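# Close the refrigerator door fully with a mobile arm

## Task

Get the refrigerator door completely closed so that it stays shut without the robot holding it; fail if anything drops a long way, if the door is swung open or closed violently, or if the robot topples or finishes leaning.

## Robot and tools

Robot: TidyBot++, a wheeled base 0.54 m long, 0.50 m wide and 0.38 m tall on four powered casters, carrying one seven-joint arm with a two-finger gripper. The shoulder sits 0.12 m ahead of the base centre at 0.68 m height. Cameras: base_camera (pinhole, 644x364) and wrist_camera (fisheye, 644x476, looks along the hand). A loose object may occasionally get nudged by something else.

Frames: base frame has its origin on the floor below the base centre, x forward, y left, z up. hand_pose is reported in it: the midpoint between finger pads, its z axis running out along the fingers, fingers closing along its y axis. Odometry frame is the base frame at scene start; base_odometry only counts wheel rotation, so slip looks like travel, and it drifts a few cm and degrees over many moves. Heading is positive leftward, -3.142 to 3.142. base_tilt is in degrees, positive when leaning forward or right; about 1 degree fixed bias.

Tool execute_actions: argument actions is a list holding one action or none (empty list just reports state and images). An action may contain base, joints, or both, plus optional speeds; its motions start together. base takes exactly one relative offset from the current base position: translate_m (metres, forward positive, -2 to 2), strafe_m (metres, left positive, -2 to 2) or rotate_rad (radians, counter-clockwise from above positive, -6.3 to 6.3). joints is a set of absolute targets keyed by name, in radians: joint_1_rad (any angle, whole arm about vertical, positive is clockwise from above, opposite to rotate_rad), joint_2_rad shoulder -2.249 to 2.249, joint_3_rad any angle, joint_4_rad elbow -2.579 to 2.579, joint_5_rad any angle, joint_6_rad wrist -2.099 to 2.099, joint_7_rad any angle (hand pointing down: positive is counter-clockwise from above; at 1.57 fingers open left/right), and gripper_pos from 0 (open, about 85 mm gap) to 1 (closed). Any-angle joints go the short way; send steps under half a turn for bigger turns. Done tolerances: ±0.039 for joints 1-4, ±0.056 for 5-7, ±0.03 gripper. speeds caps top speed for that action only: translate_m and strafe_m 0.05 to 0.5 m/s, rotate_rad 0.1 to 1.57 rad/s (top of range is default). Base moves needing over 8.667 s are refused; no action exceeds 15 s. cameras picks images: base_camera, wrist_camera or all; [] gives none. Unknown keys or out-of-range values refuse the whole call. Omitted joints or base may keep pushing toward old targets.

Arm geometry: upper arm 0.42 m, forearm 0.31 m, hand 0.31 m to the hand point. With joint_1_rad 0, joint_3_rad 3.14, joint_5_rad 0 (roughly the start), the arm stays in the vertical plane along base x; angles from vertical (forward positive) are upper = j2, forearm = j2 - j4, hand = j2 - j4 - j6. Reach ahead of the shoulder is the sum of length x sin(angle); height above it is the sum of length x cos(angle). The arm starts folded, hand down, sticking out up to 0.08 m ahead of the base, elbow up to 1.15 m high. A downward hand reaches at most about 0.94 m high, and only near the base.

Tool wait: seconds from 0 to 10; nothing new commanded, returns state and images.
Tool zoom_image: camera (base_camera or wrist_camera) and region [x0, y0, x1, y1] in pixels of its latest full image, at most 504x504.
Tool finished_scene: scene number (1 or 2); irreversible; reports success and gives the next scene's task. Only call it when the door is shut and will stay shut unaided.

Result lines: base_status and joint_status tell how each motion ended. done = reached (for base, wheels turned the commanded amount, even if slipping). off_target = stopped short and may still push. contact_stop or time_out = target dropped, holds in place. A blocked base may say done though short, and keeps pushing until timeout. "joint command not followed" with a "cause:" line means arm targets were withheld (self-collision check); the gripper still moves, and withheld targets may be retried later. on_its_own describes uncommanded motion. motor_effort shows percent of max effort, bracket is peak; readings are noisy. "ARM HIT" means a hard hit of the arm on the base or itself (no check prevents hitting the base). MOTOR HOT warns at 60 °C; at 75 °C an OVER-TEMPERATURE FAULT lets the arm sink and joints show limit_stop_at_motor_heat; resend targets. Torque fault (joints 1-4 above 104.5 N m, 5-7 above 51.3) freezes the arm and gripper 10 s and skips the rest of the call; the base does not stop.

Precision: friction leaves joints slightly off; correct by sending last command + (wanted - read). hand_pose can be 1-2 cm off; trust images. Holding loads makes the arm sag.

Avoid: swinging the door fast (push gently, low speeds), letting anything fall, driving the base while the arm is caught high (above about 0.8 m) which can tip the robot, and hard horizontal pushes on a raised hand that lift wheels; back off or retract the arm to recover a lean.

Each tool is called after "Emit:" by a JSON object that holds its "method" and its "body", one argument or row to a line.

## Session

Emit:
{"method": "execute_actions", "body": {
  "actions": [
    {"joints":{"joint_6_rad":0.3}}
  ]
}}

Scene clock: 1.47 s.
base_odometry: x=+0.000 y=+0.000 heading=+0.000 (m, m, rad; odometry frame)
base_tilt: forward=+0.1 right=-0.9 (deg)
base_status: not commanded
joint_positions: joint_1_rad=-0.013 joint_2_rad=-0.341 joint_3_rad=+3.149 joint_4_rad=-2.528 joint_5_rad=+0.040 joint_6_rad=+0.298 joint_7_rad=+1.569 gripper_pos=+0.000
joint_status: all done
motor_effort: joint_1_rad=+0(0) joint_2_rad=-6(6) joint_3_rad=-1(0) joint_4_rad=+19(19) joint_5_rad=+1(1) joint_6_rad=+9(10) joint_7_rad=+0(0) (%)
hand_pose: x=+0.5304 y=+0.0072 z=+0.7990 quat_wxyz=(+0.003, +0.810, +0.020, +0.586) (m; base frame)
pictures: base_camera, wrist_camera
Images, in order (width x height): base_camera 644x364, wrist_camera 644x476.

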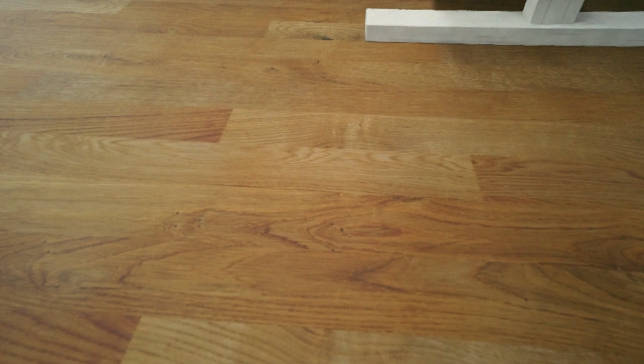

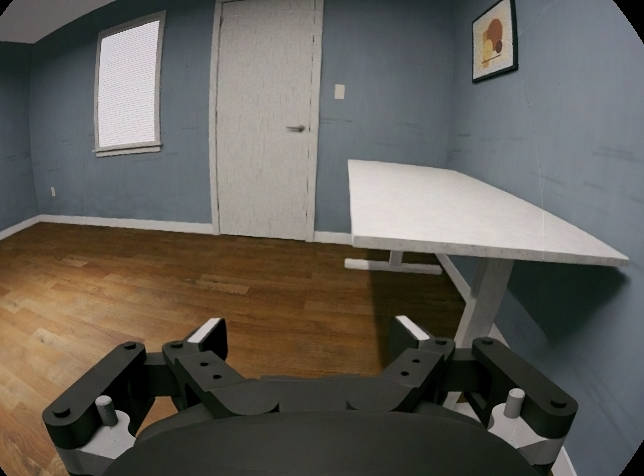

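Emit:
{"method": "execute_actions", "body": {
  "actions": [
    {"base":{"rotate_rad":1.53}}
  ]
}}

Scene clock: 4.00 s.
base_odometry: x=+0.000 y=+0.000 heading=+1.530 (m, m, rad; odometry frame)
base_tilt: forward=+0.1 right=-0.8 (deg)
base_status: done
joint_positions: joint_1_rad=-0.013 joint_2_rad=-0.341 joint_3_rad=+3.149 joint_4_rad=-2.528 joint_5_rad=+0.040 joint_6_rad=+0.298 joint_7_rad=+1.569 gripper_pos=+0.000
joint_status: not commanded
motor_effort: joint_1_rad=+0(1) joint_2_rad=-6(7) joint_3_rad=-2(0) joint_4_rad=+19(19) joint_5_rad=+1(1) joint_6_rad=+9(9) joint_7_rad=+0(0) (%)
hand_pose: x=+0.5304 y=+0.0072 z=+0.7990 quat_wxyz=(+0.003, +0.810, +0.020, +0.586) (m; base frame)
pictures: base_camera, wrist_camera
Images, in order (width x height): base_camera 644x364, wrist_camera 644x476.

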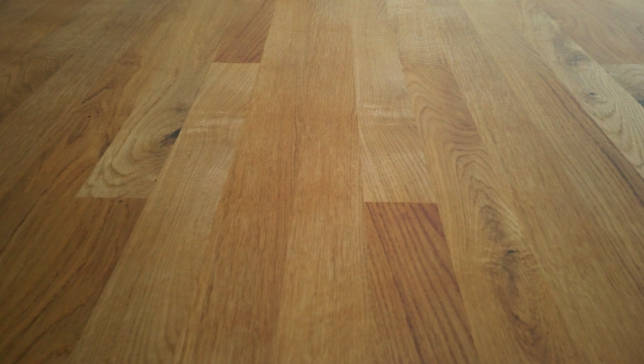

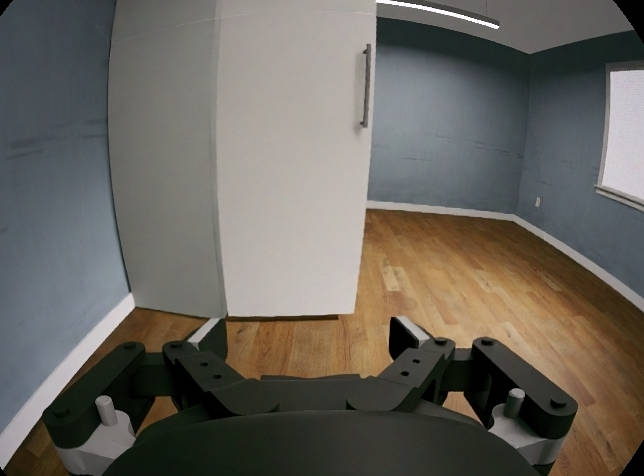

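Emit:
{"method": "execute_actions", "body": {
  "actions": [
    {"base":{"strafe_m":-0.55}}
  ],
  "cameras": []
}}

Emit:
{"method": "execute_actions", "body": {
  "actions": [
    {"base":{"translate_m":2}}
  ],
  "cameras": []
}}

Emit:
{"method": "execute_actions", "body": {
  "actions": [
    {"base":{"translate_m":0.15},"joints":{"joint_1_rad":-1.58,"joint_6_rad":-0.2}}
  ]
}}

Scene clock: 7.47 s.
base_odometry: x=+0.550 y=-0.022 heading=+1.530 (m, m, rad; odometry frame)
base_tilt: forward=+0.1 right=-1.0 (deg)
base_status: done
joint_positions: joint_1_rad=-0.013 joint_2_rad=-0.341 joint_3_rad=+3.149 joint_4_rad=-2.528 joint_5_rad=+0.040 joint_6_rad=+0.298 joint_7_rad=+1.569 gripper_pos=+0.000
joint_status: not commanded
motor_effort: joint_1_rad=+0(1) joint_2_rad=-6(6) joint_3_rad=-1(0) joint_4_rad=+19(19) joint_5_rad=+1(1) joint_6_rad=+9(9) joint_7_rad=+0(0) (%)
hand_pose: x=+0.5304 y=+0.0072 z=+0.7990 quat_wxyz=(+0.003, +0.810, +0.020, +0.586) (m; base frame)
pictures: none
No camera images: the call's "cameras" was empty. Leave "cameras" out to get every camera's image.

Scene clock: 12.80 s.
base_odometry: x=+0.632 y=+1.976 heading=+1.530 (m, m, rad; odometry frame)
base_tilt: forward=+0.0 right=-0.9 (deg)
base_status: done
joint_positions: joint_1_rad=-0.013 joint_2_rad=-0.341 joint_3_rad=+3.149 joint_4_rad=-2.528 joint_5_rad=+0.040 joint_6_rad=+0.298 joint_7_rad=+1.569 gripper_pos=+0.000
joint_status: not commanded
motor_effort: joint_1_rad=+0(0) joint_2_rad=-6(8) joint_3_rad=-1(1) joint_4_rad=+19(20) joint_5_rad=+1(1) joint_6_rad=+9(9) joint_7_rad=+0(0) (%)
hand_pose: x=+0.5304 y=+0.0072 z=+0.7989 quat_wxyz=(+0.003, +0.810, +0.020, +0.586) (m; base frame)
pictures: none
No camera images: the call's "cameras" was empty. Leave "cameras" out to get every camera's image.

Scene clock: 15.60 s.
base_odometry: x=+0.638 y=+2.126 heading=+1.530 (m, m, rad; odometry frame)
base_tilt: forward=+0.2 right=-0.9 (deg)
base_status: done
joint_positions: joint_1_rad=-1.560 joint_2_rad=-0.338 joint_3_rad=+3.149 joint_4_rad=-2.528 joint_5_rad=+0.040 joint_6_rad=-0.175 joint_7_rad=+1.569 gripper_pos=+0.000
joint_status: all done
motor_effort: joint_1_rad=+0(1) joint_2_rad=-5(8) joint_3_rad=-1(0) joint_4_rad=+17(20) joint_5_rad=+1(1) joint_6_rad=+7(9) joint_7_rad=+0(0) (%)
hand_pose: x=+0.1260 y=+0.3347 z=+0.6744 quat_wxyz=(-0.259, +0.649, +0.659, +0.277) (m; base frame)
pictures: base_camera, wrist_camera
Images, in order (width x height): base_camera 644x364, wrist_camera 644x476.

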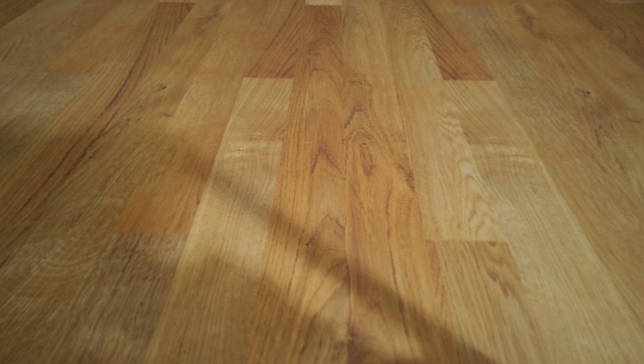

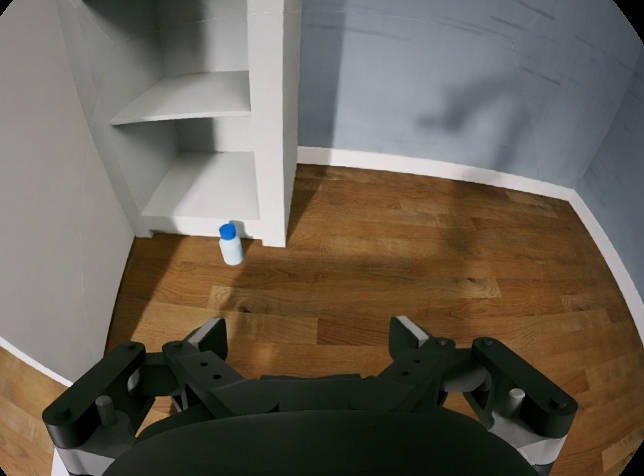

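Emit:
{"method": "execute_actions", "body": {
  "actions": [
    {"base":{"strafe_m":0.51},"joints":{"joint_1_rad":-2.18,"joint_2_rad":1.17,"joint_4_rad":-1.63,"joint_6_rad":-0.3,"joint_7_rad":0.95},"speeds":{"strafe_m":0.3}}
  ]
}}

Scene clock: 19.50 s.
base_odometry: x=+0.129 y=+2.148 heading=+1.530 (m, m, rad; odometry frame)
base_tilt: forward=+0.2 right=-0.8 (deg)
base_status: done
joint_positions: joint_1_rad=-2.161 joint_2_rad=+1.162 joint_3_rad=+3.149 joint_4_rad=-1.640 joint_5_rad=+0.040 joint_6_rad=-0.275 joint_7_rad=+0.972 gripper_pos=+0.000
joint_status: all done
motor_effort: joint_1_rad=+0(1) joint_2_rad=-37(38) joint_3_rad=-2(3) joint_4_rad=+5(19) joint_5_rad=+1(1) joint_6_rad=+1(7) joint_7_rad=+0(0) (%)
hand_pose: x=-0.1596 y=+0.4285 z=+0.2420 quat_wxyz=(-0.030, +0.697, +0.716, +0.016) (m; base frame)
pictures: base_camera, wrist_camera
Images, in order (width x height): base_camera 644x364, wrist_camera 644x476.

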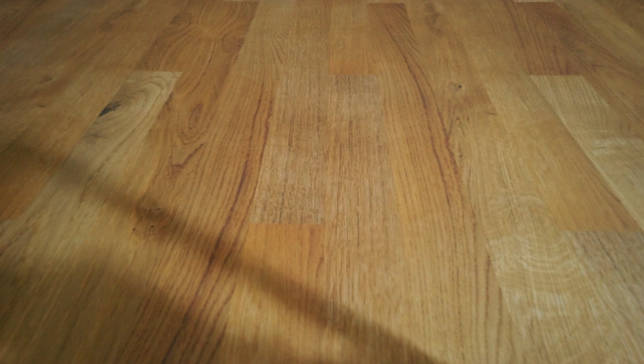

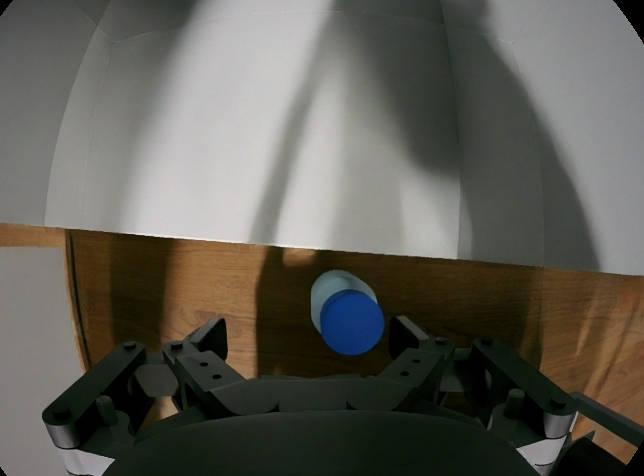

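Emit:
{"method": "execute_actions", "body": {
  "actions": [
    {"base":{"strafe_m":-0.05},"joints":{"joint_1_rad":-2.075,"joint_2_rad":1.3,"joint_4_rad":-1.545,"joint_6_rad":-0.21}}
  ]
}}

Emit:
{"method": "execute_actions", "body": {
  "actions": [
    {"joints":{"joint_2_rad":1.445,"joint_4_rad":-1.445,"joint_6_rad":-0.16}}
  ]
}}

Scene clock: 21.57 s.
base_odometry: x=+0.179 y=+2.145 heading=+1.530 (m, m, rad; odometry frame)
base_tilt: forward=+0.2 right=-0.9 (deg)
base_status: done
joint_positions: joint_1_rad=-2.091 joint_2_rad=+1.303 joint_3_rad=+3.149 joint_4_rad=-1.556 joint_5_rad=+0.040 joint_6_rad=-0.236 joint_7_rad=+0.972 gripper_pos=+0.000
joint_status: all done
motor_effort: joint_1_rad=+0(3) joint_2_rad=-37(41) joint_3_rad=-2(3) joint_4_rad=+4(6) joint_5_rad=+1(1) joint_6_rad=+1(1) joint_7_rad=+0(0) (%)
hand_pose: x=-0.1279 y=+0.4443 z=+0.1805 quat_wxyz=(-0.021, +0.722, +0.692, +0.014) (m; base frame)
pictures: base_camera, wrist_camera
Images, in order (width x height): base_camera 644x364, wrist_camera 644x476.

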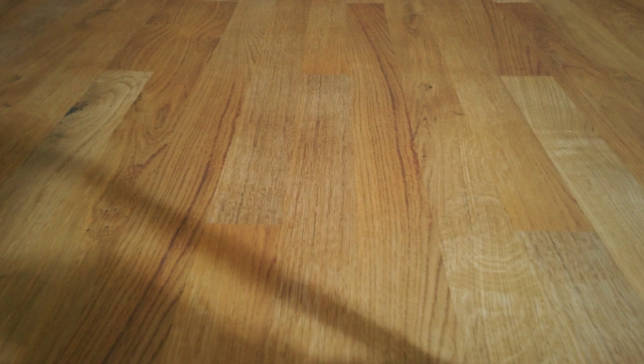

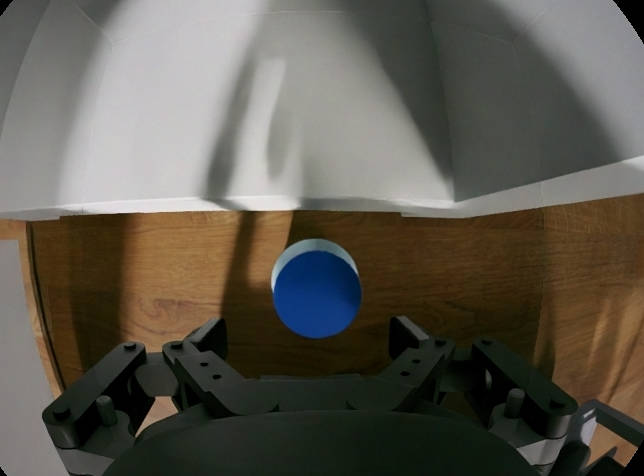

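Scene clock: 22.87 s.
base_odometry: x=+0.179 y=+2.145 heading=+1.530 (m, m, rad; odometry frame)
base_tilt: forward=+0.1 right=-0.9 (deg)
base_status: not commanded
joint_positions: joint_1_rad=-2.091 joint_2_rad=+1.445 joint_3_rad=+3.149 joint_4_rad=-1.454 joint_5_rad=+0.040 joint_6_rad=-0.185 joint_7_rad=+0.972 gripper_pos=+0.000
joint_status: all done
motor_effort: joint_1_rad=+0(0) joint_2_rad=-38(40) joint_3_rad=-2(3) joint_4_rad=+3(4) joint_5_rad=+1(1) joint_6_rad=+1(2) joint_7_rad=+0(0) (%)
hand_pose: x=-0.1298 y=+0.4464 z=+0.1187 quat_wxyz=(-0.026, +0.721, +0.692, +0.014) (m; base frame)
pictures: base_camera, wrist_camera
Images, in order (width x height): base_camera 644x364, wrist_camera 644x476.

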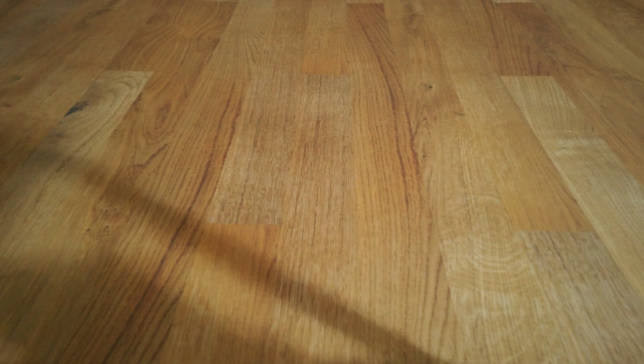

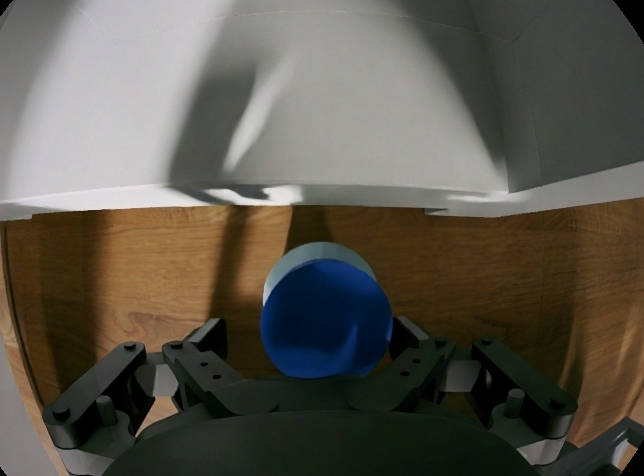

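Emit:
{"method": "execute_actions", "body": {
  "actions": [
    {"base":{"strafe_m":0.012},"joints":{"gripper_pos":0.2}}
  ],
  "cameras": []
}}

Emit:
{"method": "execute_actions", "body": {
  "actions": [
    {"joints":{"gripper_pos":1}}
  ]
}}

Emit:
{"method": "execute_actions", "body": {
  "actions": [
    {"base":{"strafe_m":-0.47},"joints":{"joint_2_rad":1.39}}
  ]
}}

Emit:
{"method": "execute_actions", "body": {
  "actions": [
    {"joints":{"joint_1_rad":-0.9}}
  ],
  "cameras": []
}}

Emit:
{"method": "execute_actions", "body": {
  "actions": [
    {"joints":{"joint_2_rad":1.44}}
  ],
  "cameras": []
}}

Emit:
{"method": "execute_actions", "body": {
  "actions": [
    {"joints":{"gripper_pos":0}}
  ],
  "cameras": []
}}

Emit:
{"method": "execute_actions", "body": {
  "actions": [
    {"joints":{"joint_2_rad":1.1,"joint_4_rad":-1.7}}
  ]
}}

Emit:
{"method": "execute_actions", "body": {
  "actions": [
    {"base":{"translate_m":-1.05},"joints":{"joint_1_rad":0,"joint_2_rad":-0.3,"joint_4_rad":-2.5,"joint_6_rad":-0.8,"joint_7_rad":1.57,"gripper_pos":1}}
  ],
  "cameras": []
}}

Emit:
{"method": "execute_actions", "body": {
  "actions": [
    {"joints":{"joint_1_rad":-1.5}}
  ]
}}

Emit:
{"method": "execute_actions", "body": {
  "actions": [
    {"base":{"translate_m":0.15},"joints":{"joint_2_rad":0.2,"joint_4_rad":-2.2,"joint_6_rad":0.5}}
  ]
}}

Scene clock: 25.43 s.
base_odometry: x=+0.166 y=+2.146 heading=+1.530 (m, m, rad; odometry frame)
base_tilt: forward=+0.2 right=-0.9 (deg)
base_status: done
joint_positions: joint_1_rad=-2.086 joint_2_rad=+1.445 joint_3_rad=+3.149 joint_4_rad=-1.449 joint_5_rad=+0.040 joint_6_rad=-0.184 joint_7_rad=+0.972 gripper_pos=+0.200
joint_status: all done
motor_effort: joint_1_rad=+0(3) joint_2_rad=-38(39) joint_3_rad=-3(3) joint_4_rad=+3(5) joint_5_rad=+1(1) joint_6_rad=+1(2) joint_7_rad=+0(0) (%)
hand_pose: x=-0.1297 y=+0.4506 z=+0.1192 quat_wxyz=(-0.029, +0.722, +0.691, +0.015) (m; base frame)
pictures: none
No camera images: the call's "cameras" was empty. Leave "cameras" out to get every camera's image.

Scene clock: 26.43 s.
base_odometry: x=+0.167 y=+2.146 heading=+1.530 (m, m, rad; odometry frame)
base_tilt: forward=+0.1 right=-0.9 (deg)
base_status: not commanded
joint_positions: joint_1_rad=-2.086 joint_2_rad=+1.444 joint_3_rad=+3.149 joint_4_rad=-1.449 joint_5_rad=+0.040 joint_6_rad=-0.183 joint_7_rad=+0.972 gripper_pos=+0.421
joint_status: gripper_pos off_target (ended at +0.421, target +1.000)
motor_effort: joint_1_rad=-1(2) joint_2_rad=-38(39) joint_3_rad=-2(3) joint_4_rad=+3(4) joint_5_rad=+1(1) joint_6_rad=+1(3) joint_7_rad=+0(0) (%)
hand_pose: x=-0.1300 y=+0.4513 z=+0.1198 quat_wxyz=(-0.030, +0.722, +0.691, +0.015) (m; base frame)
pictures: base_camera, wrist_camera
Images, in order (width x height): base_camera 644x364, wrist_camera 644x476.

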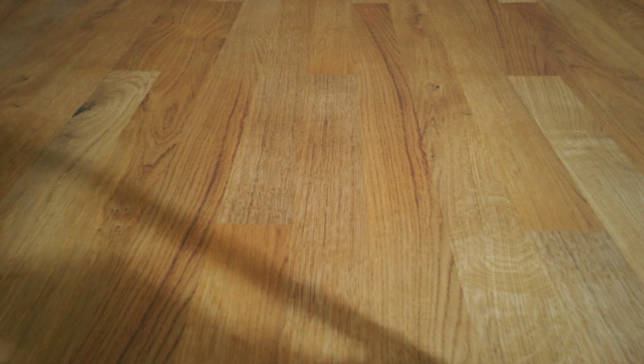

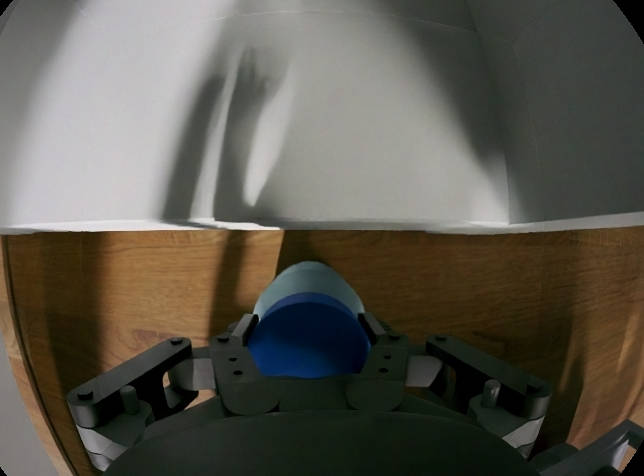

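Scene clock: 28.83 s.
base_odometry: x=+0.636 y=+2.127 heading=+1.530 (m, m, rad; odometry frame)
base_tilt: forward=+0.0 right=-0.9 (deg)
base_status: done
joint_positions: joint_1_rad=-2.083 joint_2_rad=+1.419 joint_3_rad=+3.149 joint_4_rad=-1.452 joint_5_rad=+0.040 joint_6_rad=-0.182 joint_7_rad=+0.972 gripper_pos=+0.421
joint_status: all done
motor_effort: joint_1_rad=-1(3) joint_2_rad=-42(44) joint_3_rad=-3(4) joint_4_rad=+5(7) joint_5_rad=+1(1) joint_6_rad=+2(3) joint_7_rad=+0(0) (%)
hand_pose: x=-0.1344 y=+0.4625 z=+0.1322 quat_wxyz=(-0.041, +0.723, +0.689, +0.018) (m; base frame)
pictures: base_camera, wrist_camera
Images, in order (width x height): base_camera 644x364, wrist_camera 644x476.

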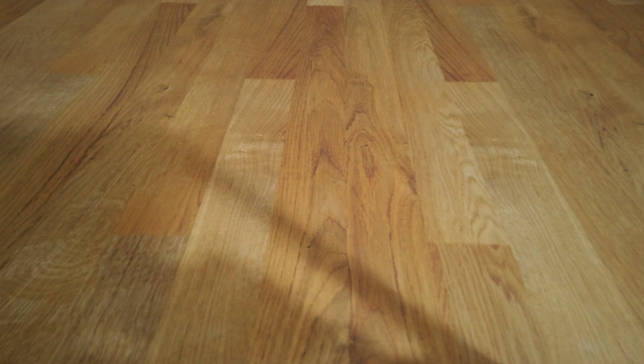

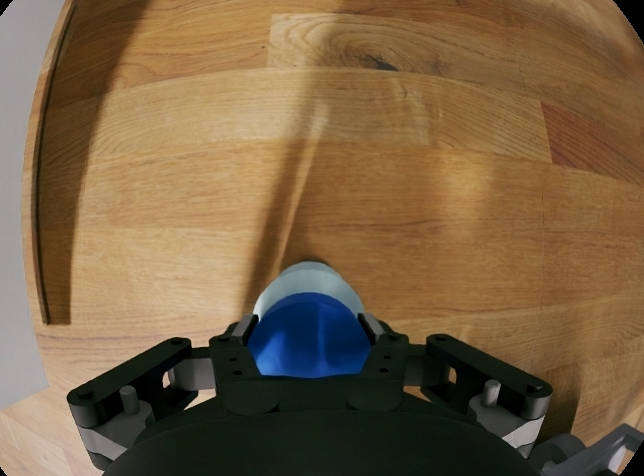

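Scene clock: 31.30 s.
base_odometry: x=+0.636 y=+2.127 heading=+1.530 (m, m, rad; odometry frame)
base_tilt: forward=+0.1 right=-0.9 (deg)
base_status: not commanded
joint_positions: joint_1_rad=-0.912 joint_2_rad=+1.419 joint_3_rad=+3.152 joint_4_rad=-1.452 joint_5_rad=+0.040 joint_6_rad=-0.182 joint_7_rad=+0.972 gripper_pos=+0.421
joint_status: all done
motor_effort: joint_1_rad=+0(4) joint_2_rad=-42(42) joint_3_rad=-2(5) joint_4_rad=+5(5) joint_5_rad=+1(1) joint_6_rad=+2(2) joint_7_rad=+0(0) (%)
hand_pose: x=+0.4477 y=+0.4126 z=+0.1322 quat_wxyz=(-0.023, +0.984, +0.174, +0.039) (m; base frame)
pictures: none
No camera images: the call's "cameras" was empty. Leave "cameras" out to get every camera's image.

Scene clock: 32.23 s.
base_odometry: x=+0.636 y=+2.127 heading=+1.530 (m, m, rad; odometry frame)
base_tilt: forward=+0.1 right=-0.9 (deg)
base_status: not commanded
joint_positions: joint_1_rad=-0.912 joint_2_rad=+1.443 joint_3_rad=+3.152 joint_4_rad=-1.452 joint_5_rad=+0.040 joint_6_rad=-0.181 joint_7_rad=+0.972 gripper_pos=+0.421
joint_status: all done
motor_effort: joint_1_rad=+0(0) joint_2_rad=-38(42) joint_3_rad=-2(3) joint_4_rad=+4(5) joint_5_rad=+1(1) joint_6_rad=+2(2) joint_7_rad=+0(0) (%)
hand_pose: x=+0.4398 y=+0.4024 z=+0.1198 quat_wxyz=(-0.016, +0.984, +0.175, +0.030) (m; base frame)
pictures: none
No camera images: the call's "cameras" was empty. Leave "cameras" out to get every camera's image.

Scene clock: 33.33 s.
base_odometry: x=+0.636 y=+2.127 heading=+1.530 (m, m, rad; odometry frame)
base_tilt: forward=+0.1 right=-1.0 (deg)
base_status: not commanded
joint_positions: joint_1_rad=-0.912 joint_2_rad=+1.443 joint_3_rad=+3.152 joint_4_rad=-1.452 joint_5_rad=+0.040 joint_6_rad=-0.181 joint_7_rad=+0.972 gripper_pos=+0.000
joint_status: all done
motor_effort: joint_1_rad=+0(0) joint_2_rad=-38(41) joint_3_rad=-2(2) joint_4_rad=+3(4) joint_5_rad=+1(1) joint_6_rad=+1(2) joint_7_rad=+0(0) (%)
hand_pose: x=+0.4398 y=+0.4024 z=+0.1198 quat_wxyz=(-0.016, +0.984, +0.175, +0.030) (m; base frame)
pictures: none
No camera images: the call's "cameras" was empty. Leave "cameras" out to get every camera's image.

Scene clock: 34.83 s.
base_odometry: x=+0.636 y=+2.127 heading=+1.530 (m, m, rad; odometry frame)
base_tilt: forward=+0.1 right=-0.9 (deg)
base_status: not commanded
joint_positions: joint_1_rad=-0.912 joint_2_rad=+1.102 joint_3_rad=+3.152 joint_4_rad=-1.688 joint_5_rad=+0.040 joint_6_rad=-0.181 joint_7_rad=+0.972 gripper_pos=+0.000
joint_status: all done
motor_effort: joint_1_rad=+0(0) joint_2_rad=-37(40) joint_3_rad=-1(2) joint_4_rad=+6(6) joint_5_rad=+1(1) joint_6_rad=+3(2) joint_7_rad=+0(0) (%)
hand_pose: x=+0.4530 y=+0.4196 z=+0.2697 quat_wxyz=(-0.051, +0.981, +0.172, +0.069) (m; base frame)
pictures: base_camera, wrist_camera
Images, in order (width x height): base_camera 644x364, wrist_camera 644x476.

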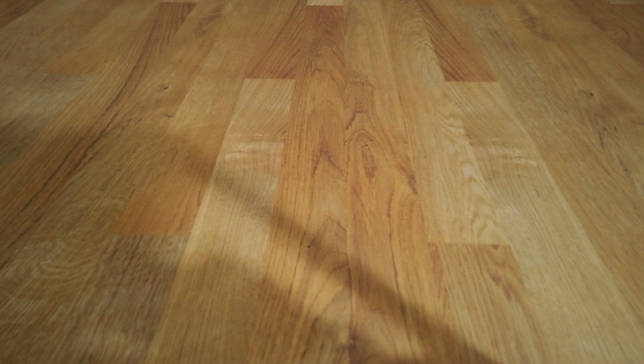

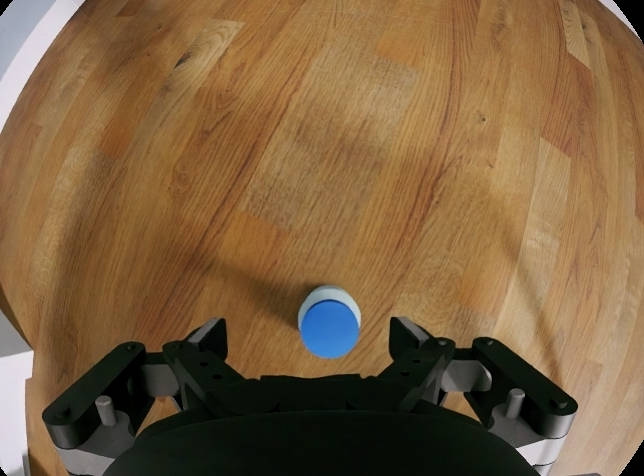

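Scene clock: 38.27 s.
base_odometry: x=+0.594 y=+1.077 heading=+1.530 (m, m, rad; odometry frame)
base_tilt: forward=+0.2 right=-0.9 (deg)
base_status: done
joint_positions: joint_1_rad=-0.022 joint_2_rad=-0.297 joint_3_rad=+3.152 joint_4_rad=-2.497 joint_5_rad=+0.040 joint_6_rad=-0.780 joint_7_rad=+1.548 gripper_pos=+0.999
joint_status: all done
motor_effort: joint_1_rad=+0(2) joint_2_rad=-4(38) joint_3_rad=-1(3) joint_4_rad=+14(16) joint_5_rad=+1(1) joint_6_rad=+2(3) joint_7_rad=+0(1) (%)
hand_pose: x=+0.3004 y=-0.0050 z=+0.5920 quat_wxyz=(+0.012, +0.997, +0.008, +0.081) (m; base frame)
pictures: none
No camera images: the call's "cameras" was empty. Leave "cameras" out to get every camera's image.

Scene clock: 41.00 s.
base_odometry: x=+0.594 y=+1.077 heading=+1.530 (m, m, rad; odometry frame)
base_tilt: forward=+0.1 right=-1.0 (deg)
base_status: not commanded
joint_positions: joint_1_rad=-1.479 joint_2_rad=-0.297 joint_3_rad=+3.152 joint_4_rad=-2.497 joint_5_rad=+0.040 joint_6_rad=-0.780 joint_7_rad=+1.548 gripper_pos=+0.999
joint_status: all done
motor_effort: joint_1_rad=+0(0) joint_2_rad=-3(3) joint_3_rad=-1(1) joint_4_rad=+14(14) joint_5_rad=+1(2) joint_6_rad=+2(2) joint_7_rad=+0(0) (%)
hand_pose: x=+0.1446 y=+0.1796 z=+0.5920 quat_wxyz=(-0.044, +0.738, +0.670, +0.068) (m; base frame)
pictures: base_camera, wrist_camera
Images, in order (width x height): base_camera 644x364, wrist_camera 644x476.

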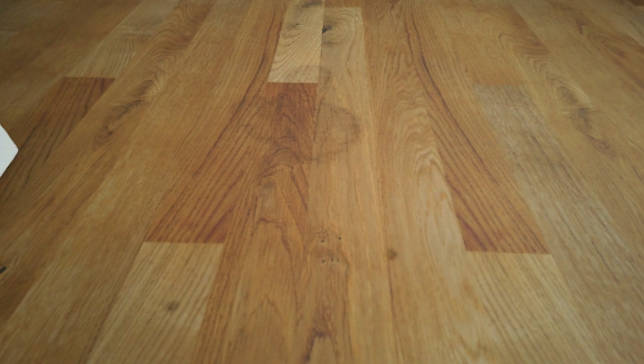

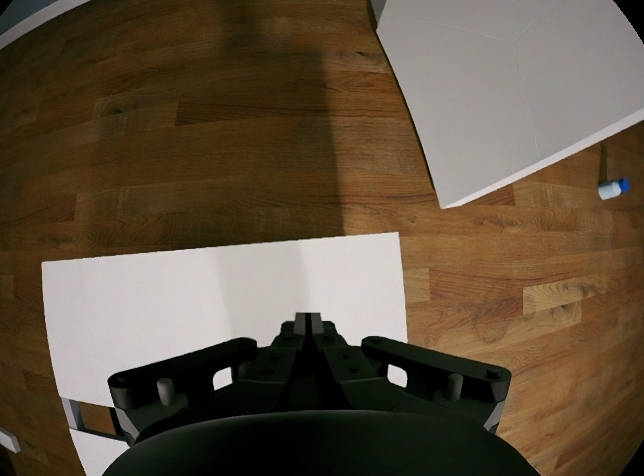

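Scene clock: 42.83 s.
base_odometry: x=+0.600 y=+1.228 heading=+1.530 (m, m, rad; odometry frame)
base_tilt: forward=+0.1 right=-1.0 (deg)
base_status: done
joint_positions: joint_1_rad=-1.480 joint_2_rad=+0.189 joint_3_rad=+3.152 joint_4_rad=-2.206 joint_5_rad=+0.040 joint_6_rad=+0.483 joint_7_rad=+1.548 gripper_pos=+0.999
joint_status: all done
motor_effort: joint_1_rad=+0(1) joint_2_rad=-21(22) joint_3_rad=-1(2) joint_4_rad=+16(17) joint_5_rad=+1(2) joint_6_rad=+9(10) joint_7_rad=+0(0) (%)
hand_pose: x=+0.1703 y=+0.5837 z=+0.7600 quat_wxyz=(-0.389, +0.598, +0.556, +0.426) (m; base frame)
pictures: base_camera, wrist_camera
Images, in order (width x height): base_camera 644x364, wrist_camera 644x476.

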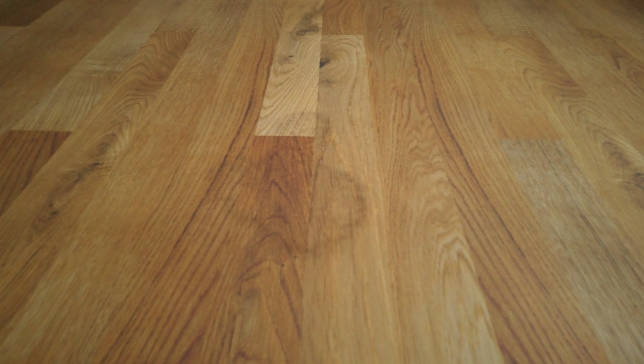

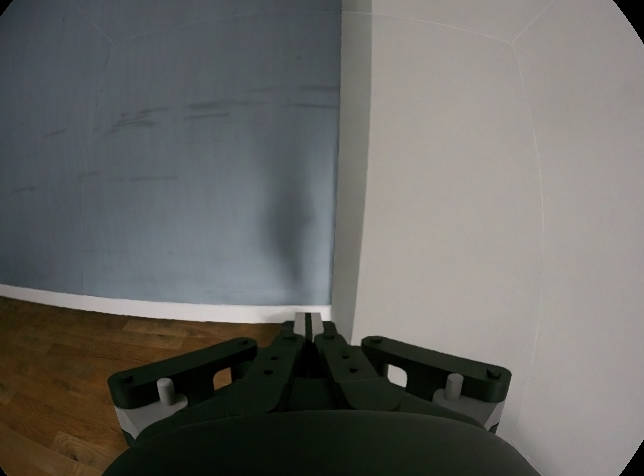

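Emit:
{"method": "execute_actions", "body": {
  "actions": [
    {"base":{"translate_m":0.48},"speeds":{"translate_m":0.1}}
  ]
}}

Emit:
{"method": "execute_actions", "body": {
  "actions": [
    {"base":{"strafe_m":0.32},"speeds":{"strafe_m":0.065}}
  ]
}}

Scene clock: 48.67 s.
base_odometry: x=+0.620 y=+1.707 heading=+1.530 (m, m, rad; odometry frame)
base_tilt: forward=+0.1 right=-0.8 (deg)
base_status: done
joint_positions: joint_1_rad=-1.501 joint_2_rad=+0.189 joint_3_rad=+3.145 joint_4_rad=-2.206 joint_5_rad=+0.040 joint_6_rad=+0.483 joint_7_rad=+1.549 gripper_pos=+0.999
joint_status: not commanded
motor_effort: joint_1_rad=+0(7) joint_2_rad=-21(23) joint_3_rad=-1(7) joint_4_rad=+16(20) joint_5_rad=+1(2) joint_6_rad=+9(10) joint_7_rad=+0(0) (%)
hand_pose: x=+0.1546 y=+0.5848 z=+0.7600 quat_wxyz=(-0.395, +0.591, +0.564, +0.420) (m; base frame)
pictures: base_camera, wrist_camera
Images, in order (width x height): base_camera 644x364, wrist_camera 644x476.

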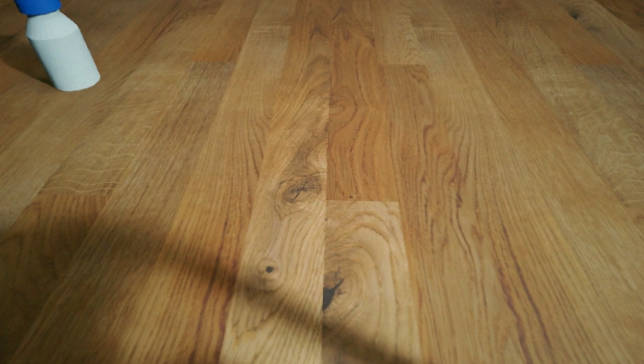

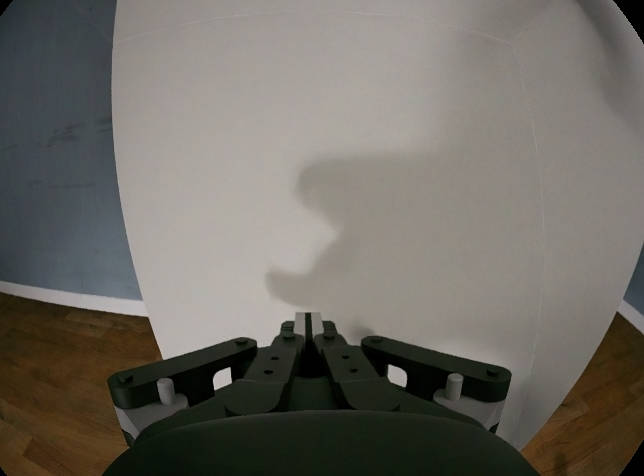

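Scene clock: 63.67 s.
base_odometry: x=+0.300 y=+1.721 heading=+1.530 (m, m, rad; odometry frame)
base_tilt: forward=+0.1 right=-0.8 (deg)
base_status: done
joint_positions: joint_1_rad=-1.501 joint_2_rad=+0.176 joint_3_rad=+3.145 joint_4_rad=-2.221 joint_5_rad=+0.040 joint_6_rad=+0.483 joint_7_rad=+1.549 gripper_pos=+0.999
joint_status: not commanded
motor_effort: joint_1_rad=+0(3) joint_2_rad=-21(23) joint_3_rad=-1(3) joint_4_rad=+17(29) joint_5_rad=+1(2) joint_6_rad=+9(12) joint_7_rad=+0(0) (%)
hand_pose: x=+0.1542 y=+0.5787 z=+0.7603 quat_wxyz=(-0.395, +0.591, +0.565, +0.420) (m; base frame)
pictures: base_camera, wrist_camera
Images, in order (width x height): base_camera 644x364, wrist_camera 644x476.

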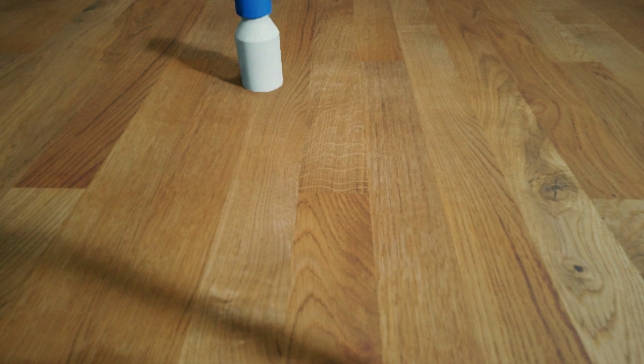

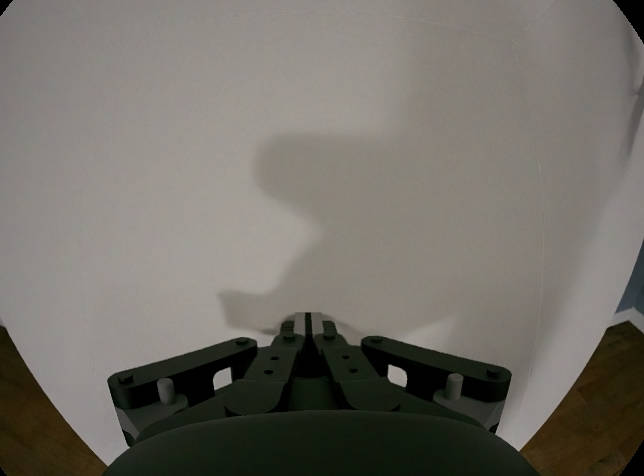

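Emit:
{"method": "execute_actions", "body": {
  "actions": [
    {"base":{"strafe_m":-0.08}}
  ]
}}

Emit:
{"method": "finished_scene", "body": {
  "scene": 2
}}

Scene clock: 65.23 s.
base_odometry: x=+0.380 y=+1.717 heading=+1.530 (m, m, rad; odometry frame)
base_tilt: forward=+0.1 right=-0.9 (deg)
base_status: done
joint_positions: joint_1_rad=-1.501 joint_2_rad=+0.199 joint_3_rad=+3.145 joint_4_rad=-2.199 joint_5_rad=+0.040 joint_6_rad=+0.483 joint_7_rad=+1.549 gripper_pos=+0.999
joint_status: not commanded
motor_effort: joint_1_rad=+0(0) joint_2_rad=-21(25) joint_3_rad=-1(2) joint_4_rad=+17(18) joint_5_rad=+1(1) joint_6_rad=+9(10) joint_7_rad=+0(0) (%)
hand_pose: x=+0.1549 y=+0.5881 z=+0.7583 quat_wxyz=(-0.395, +0.591, +0.565, +0.419) (m; base frame)
pictures: base_camera, wrist_camera
Images, in order (width x height): base_camera 644x364, wrist_camera 644x476.

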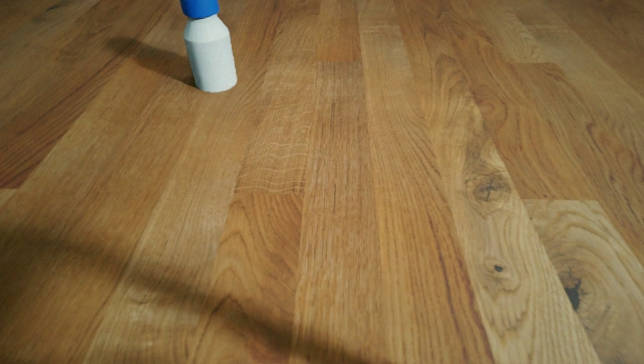

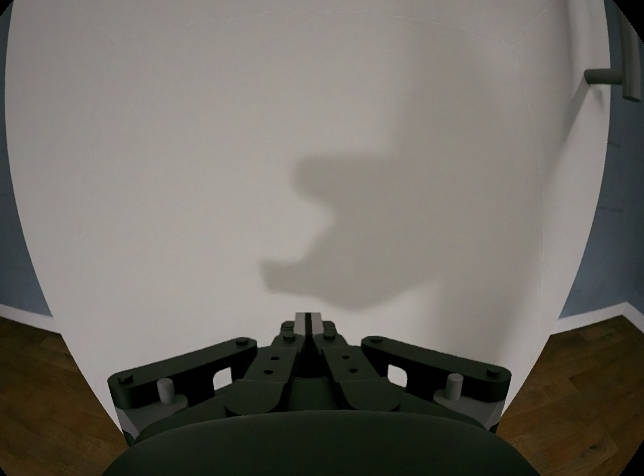

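The scene is finished: the task was done.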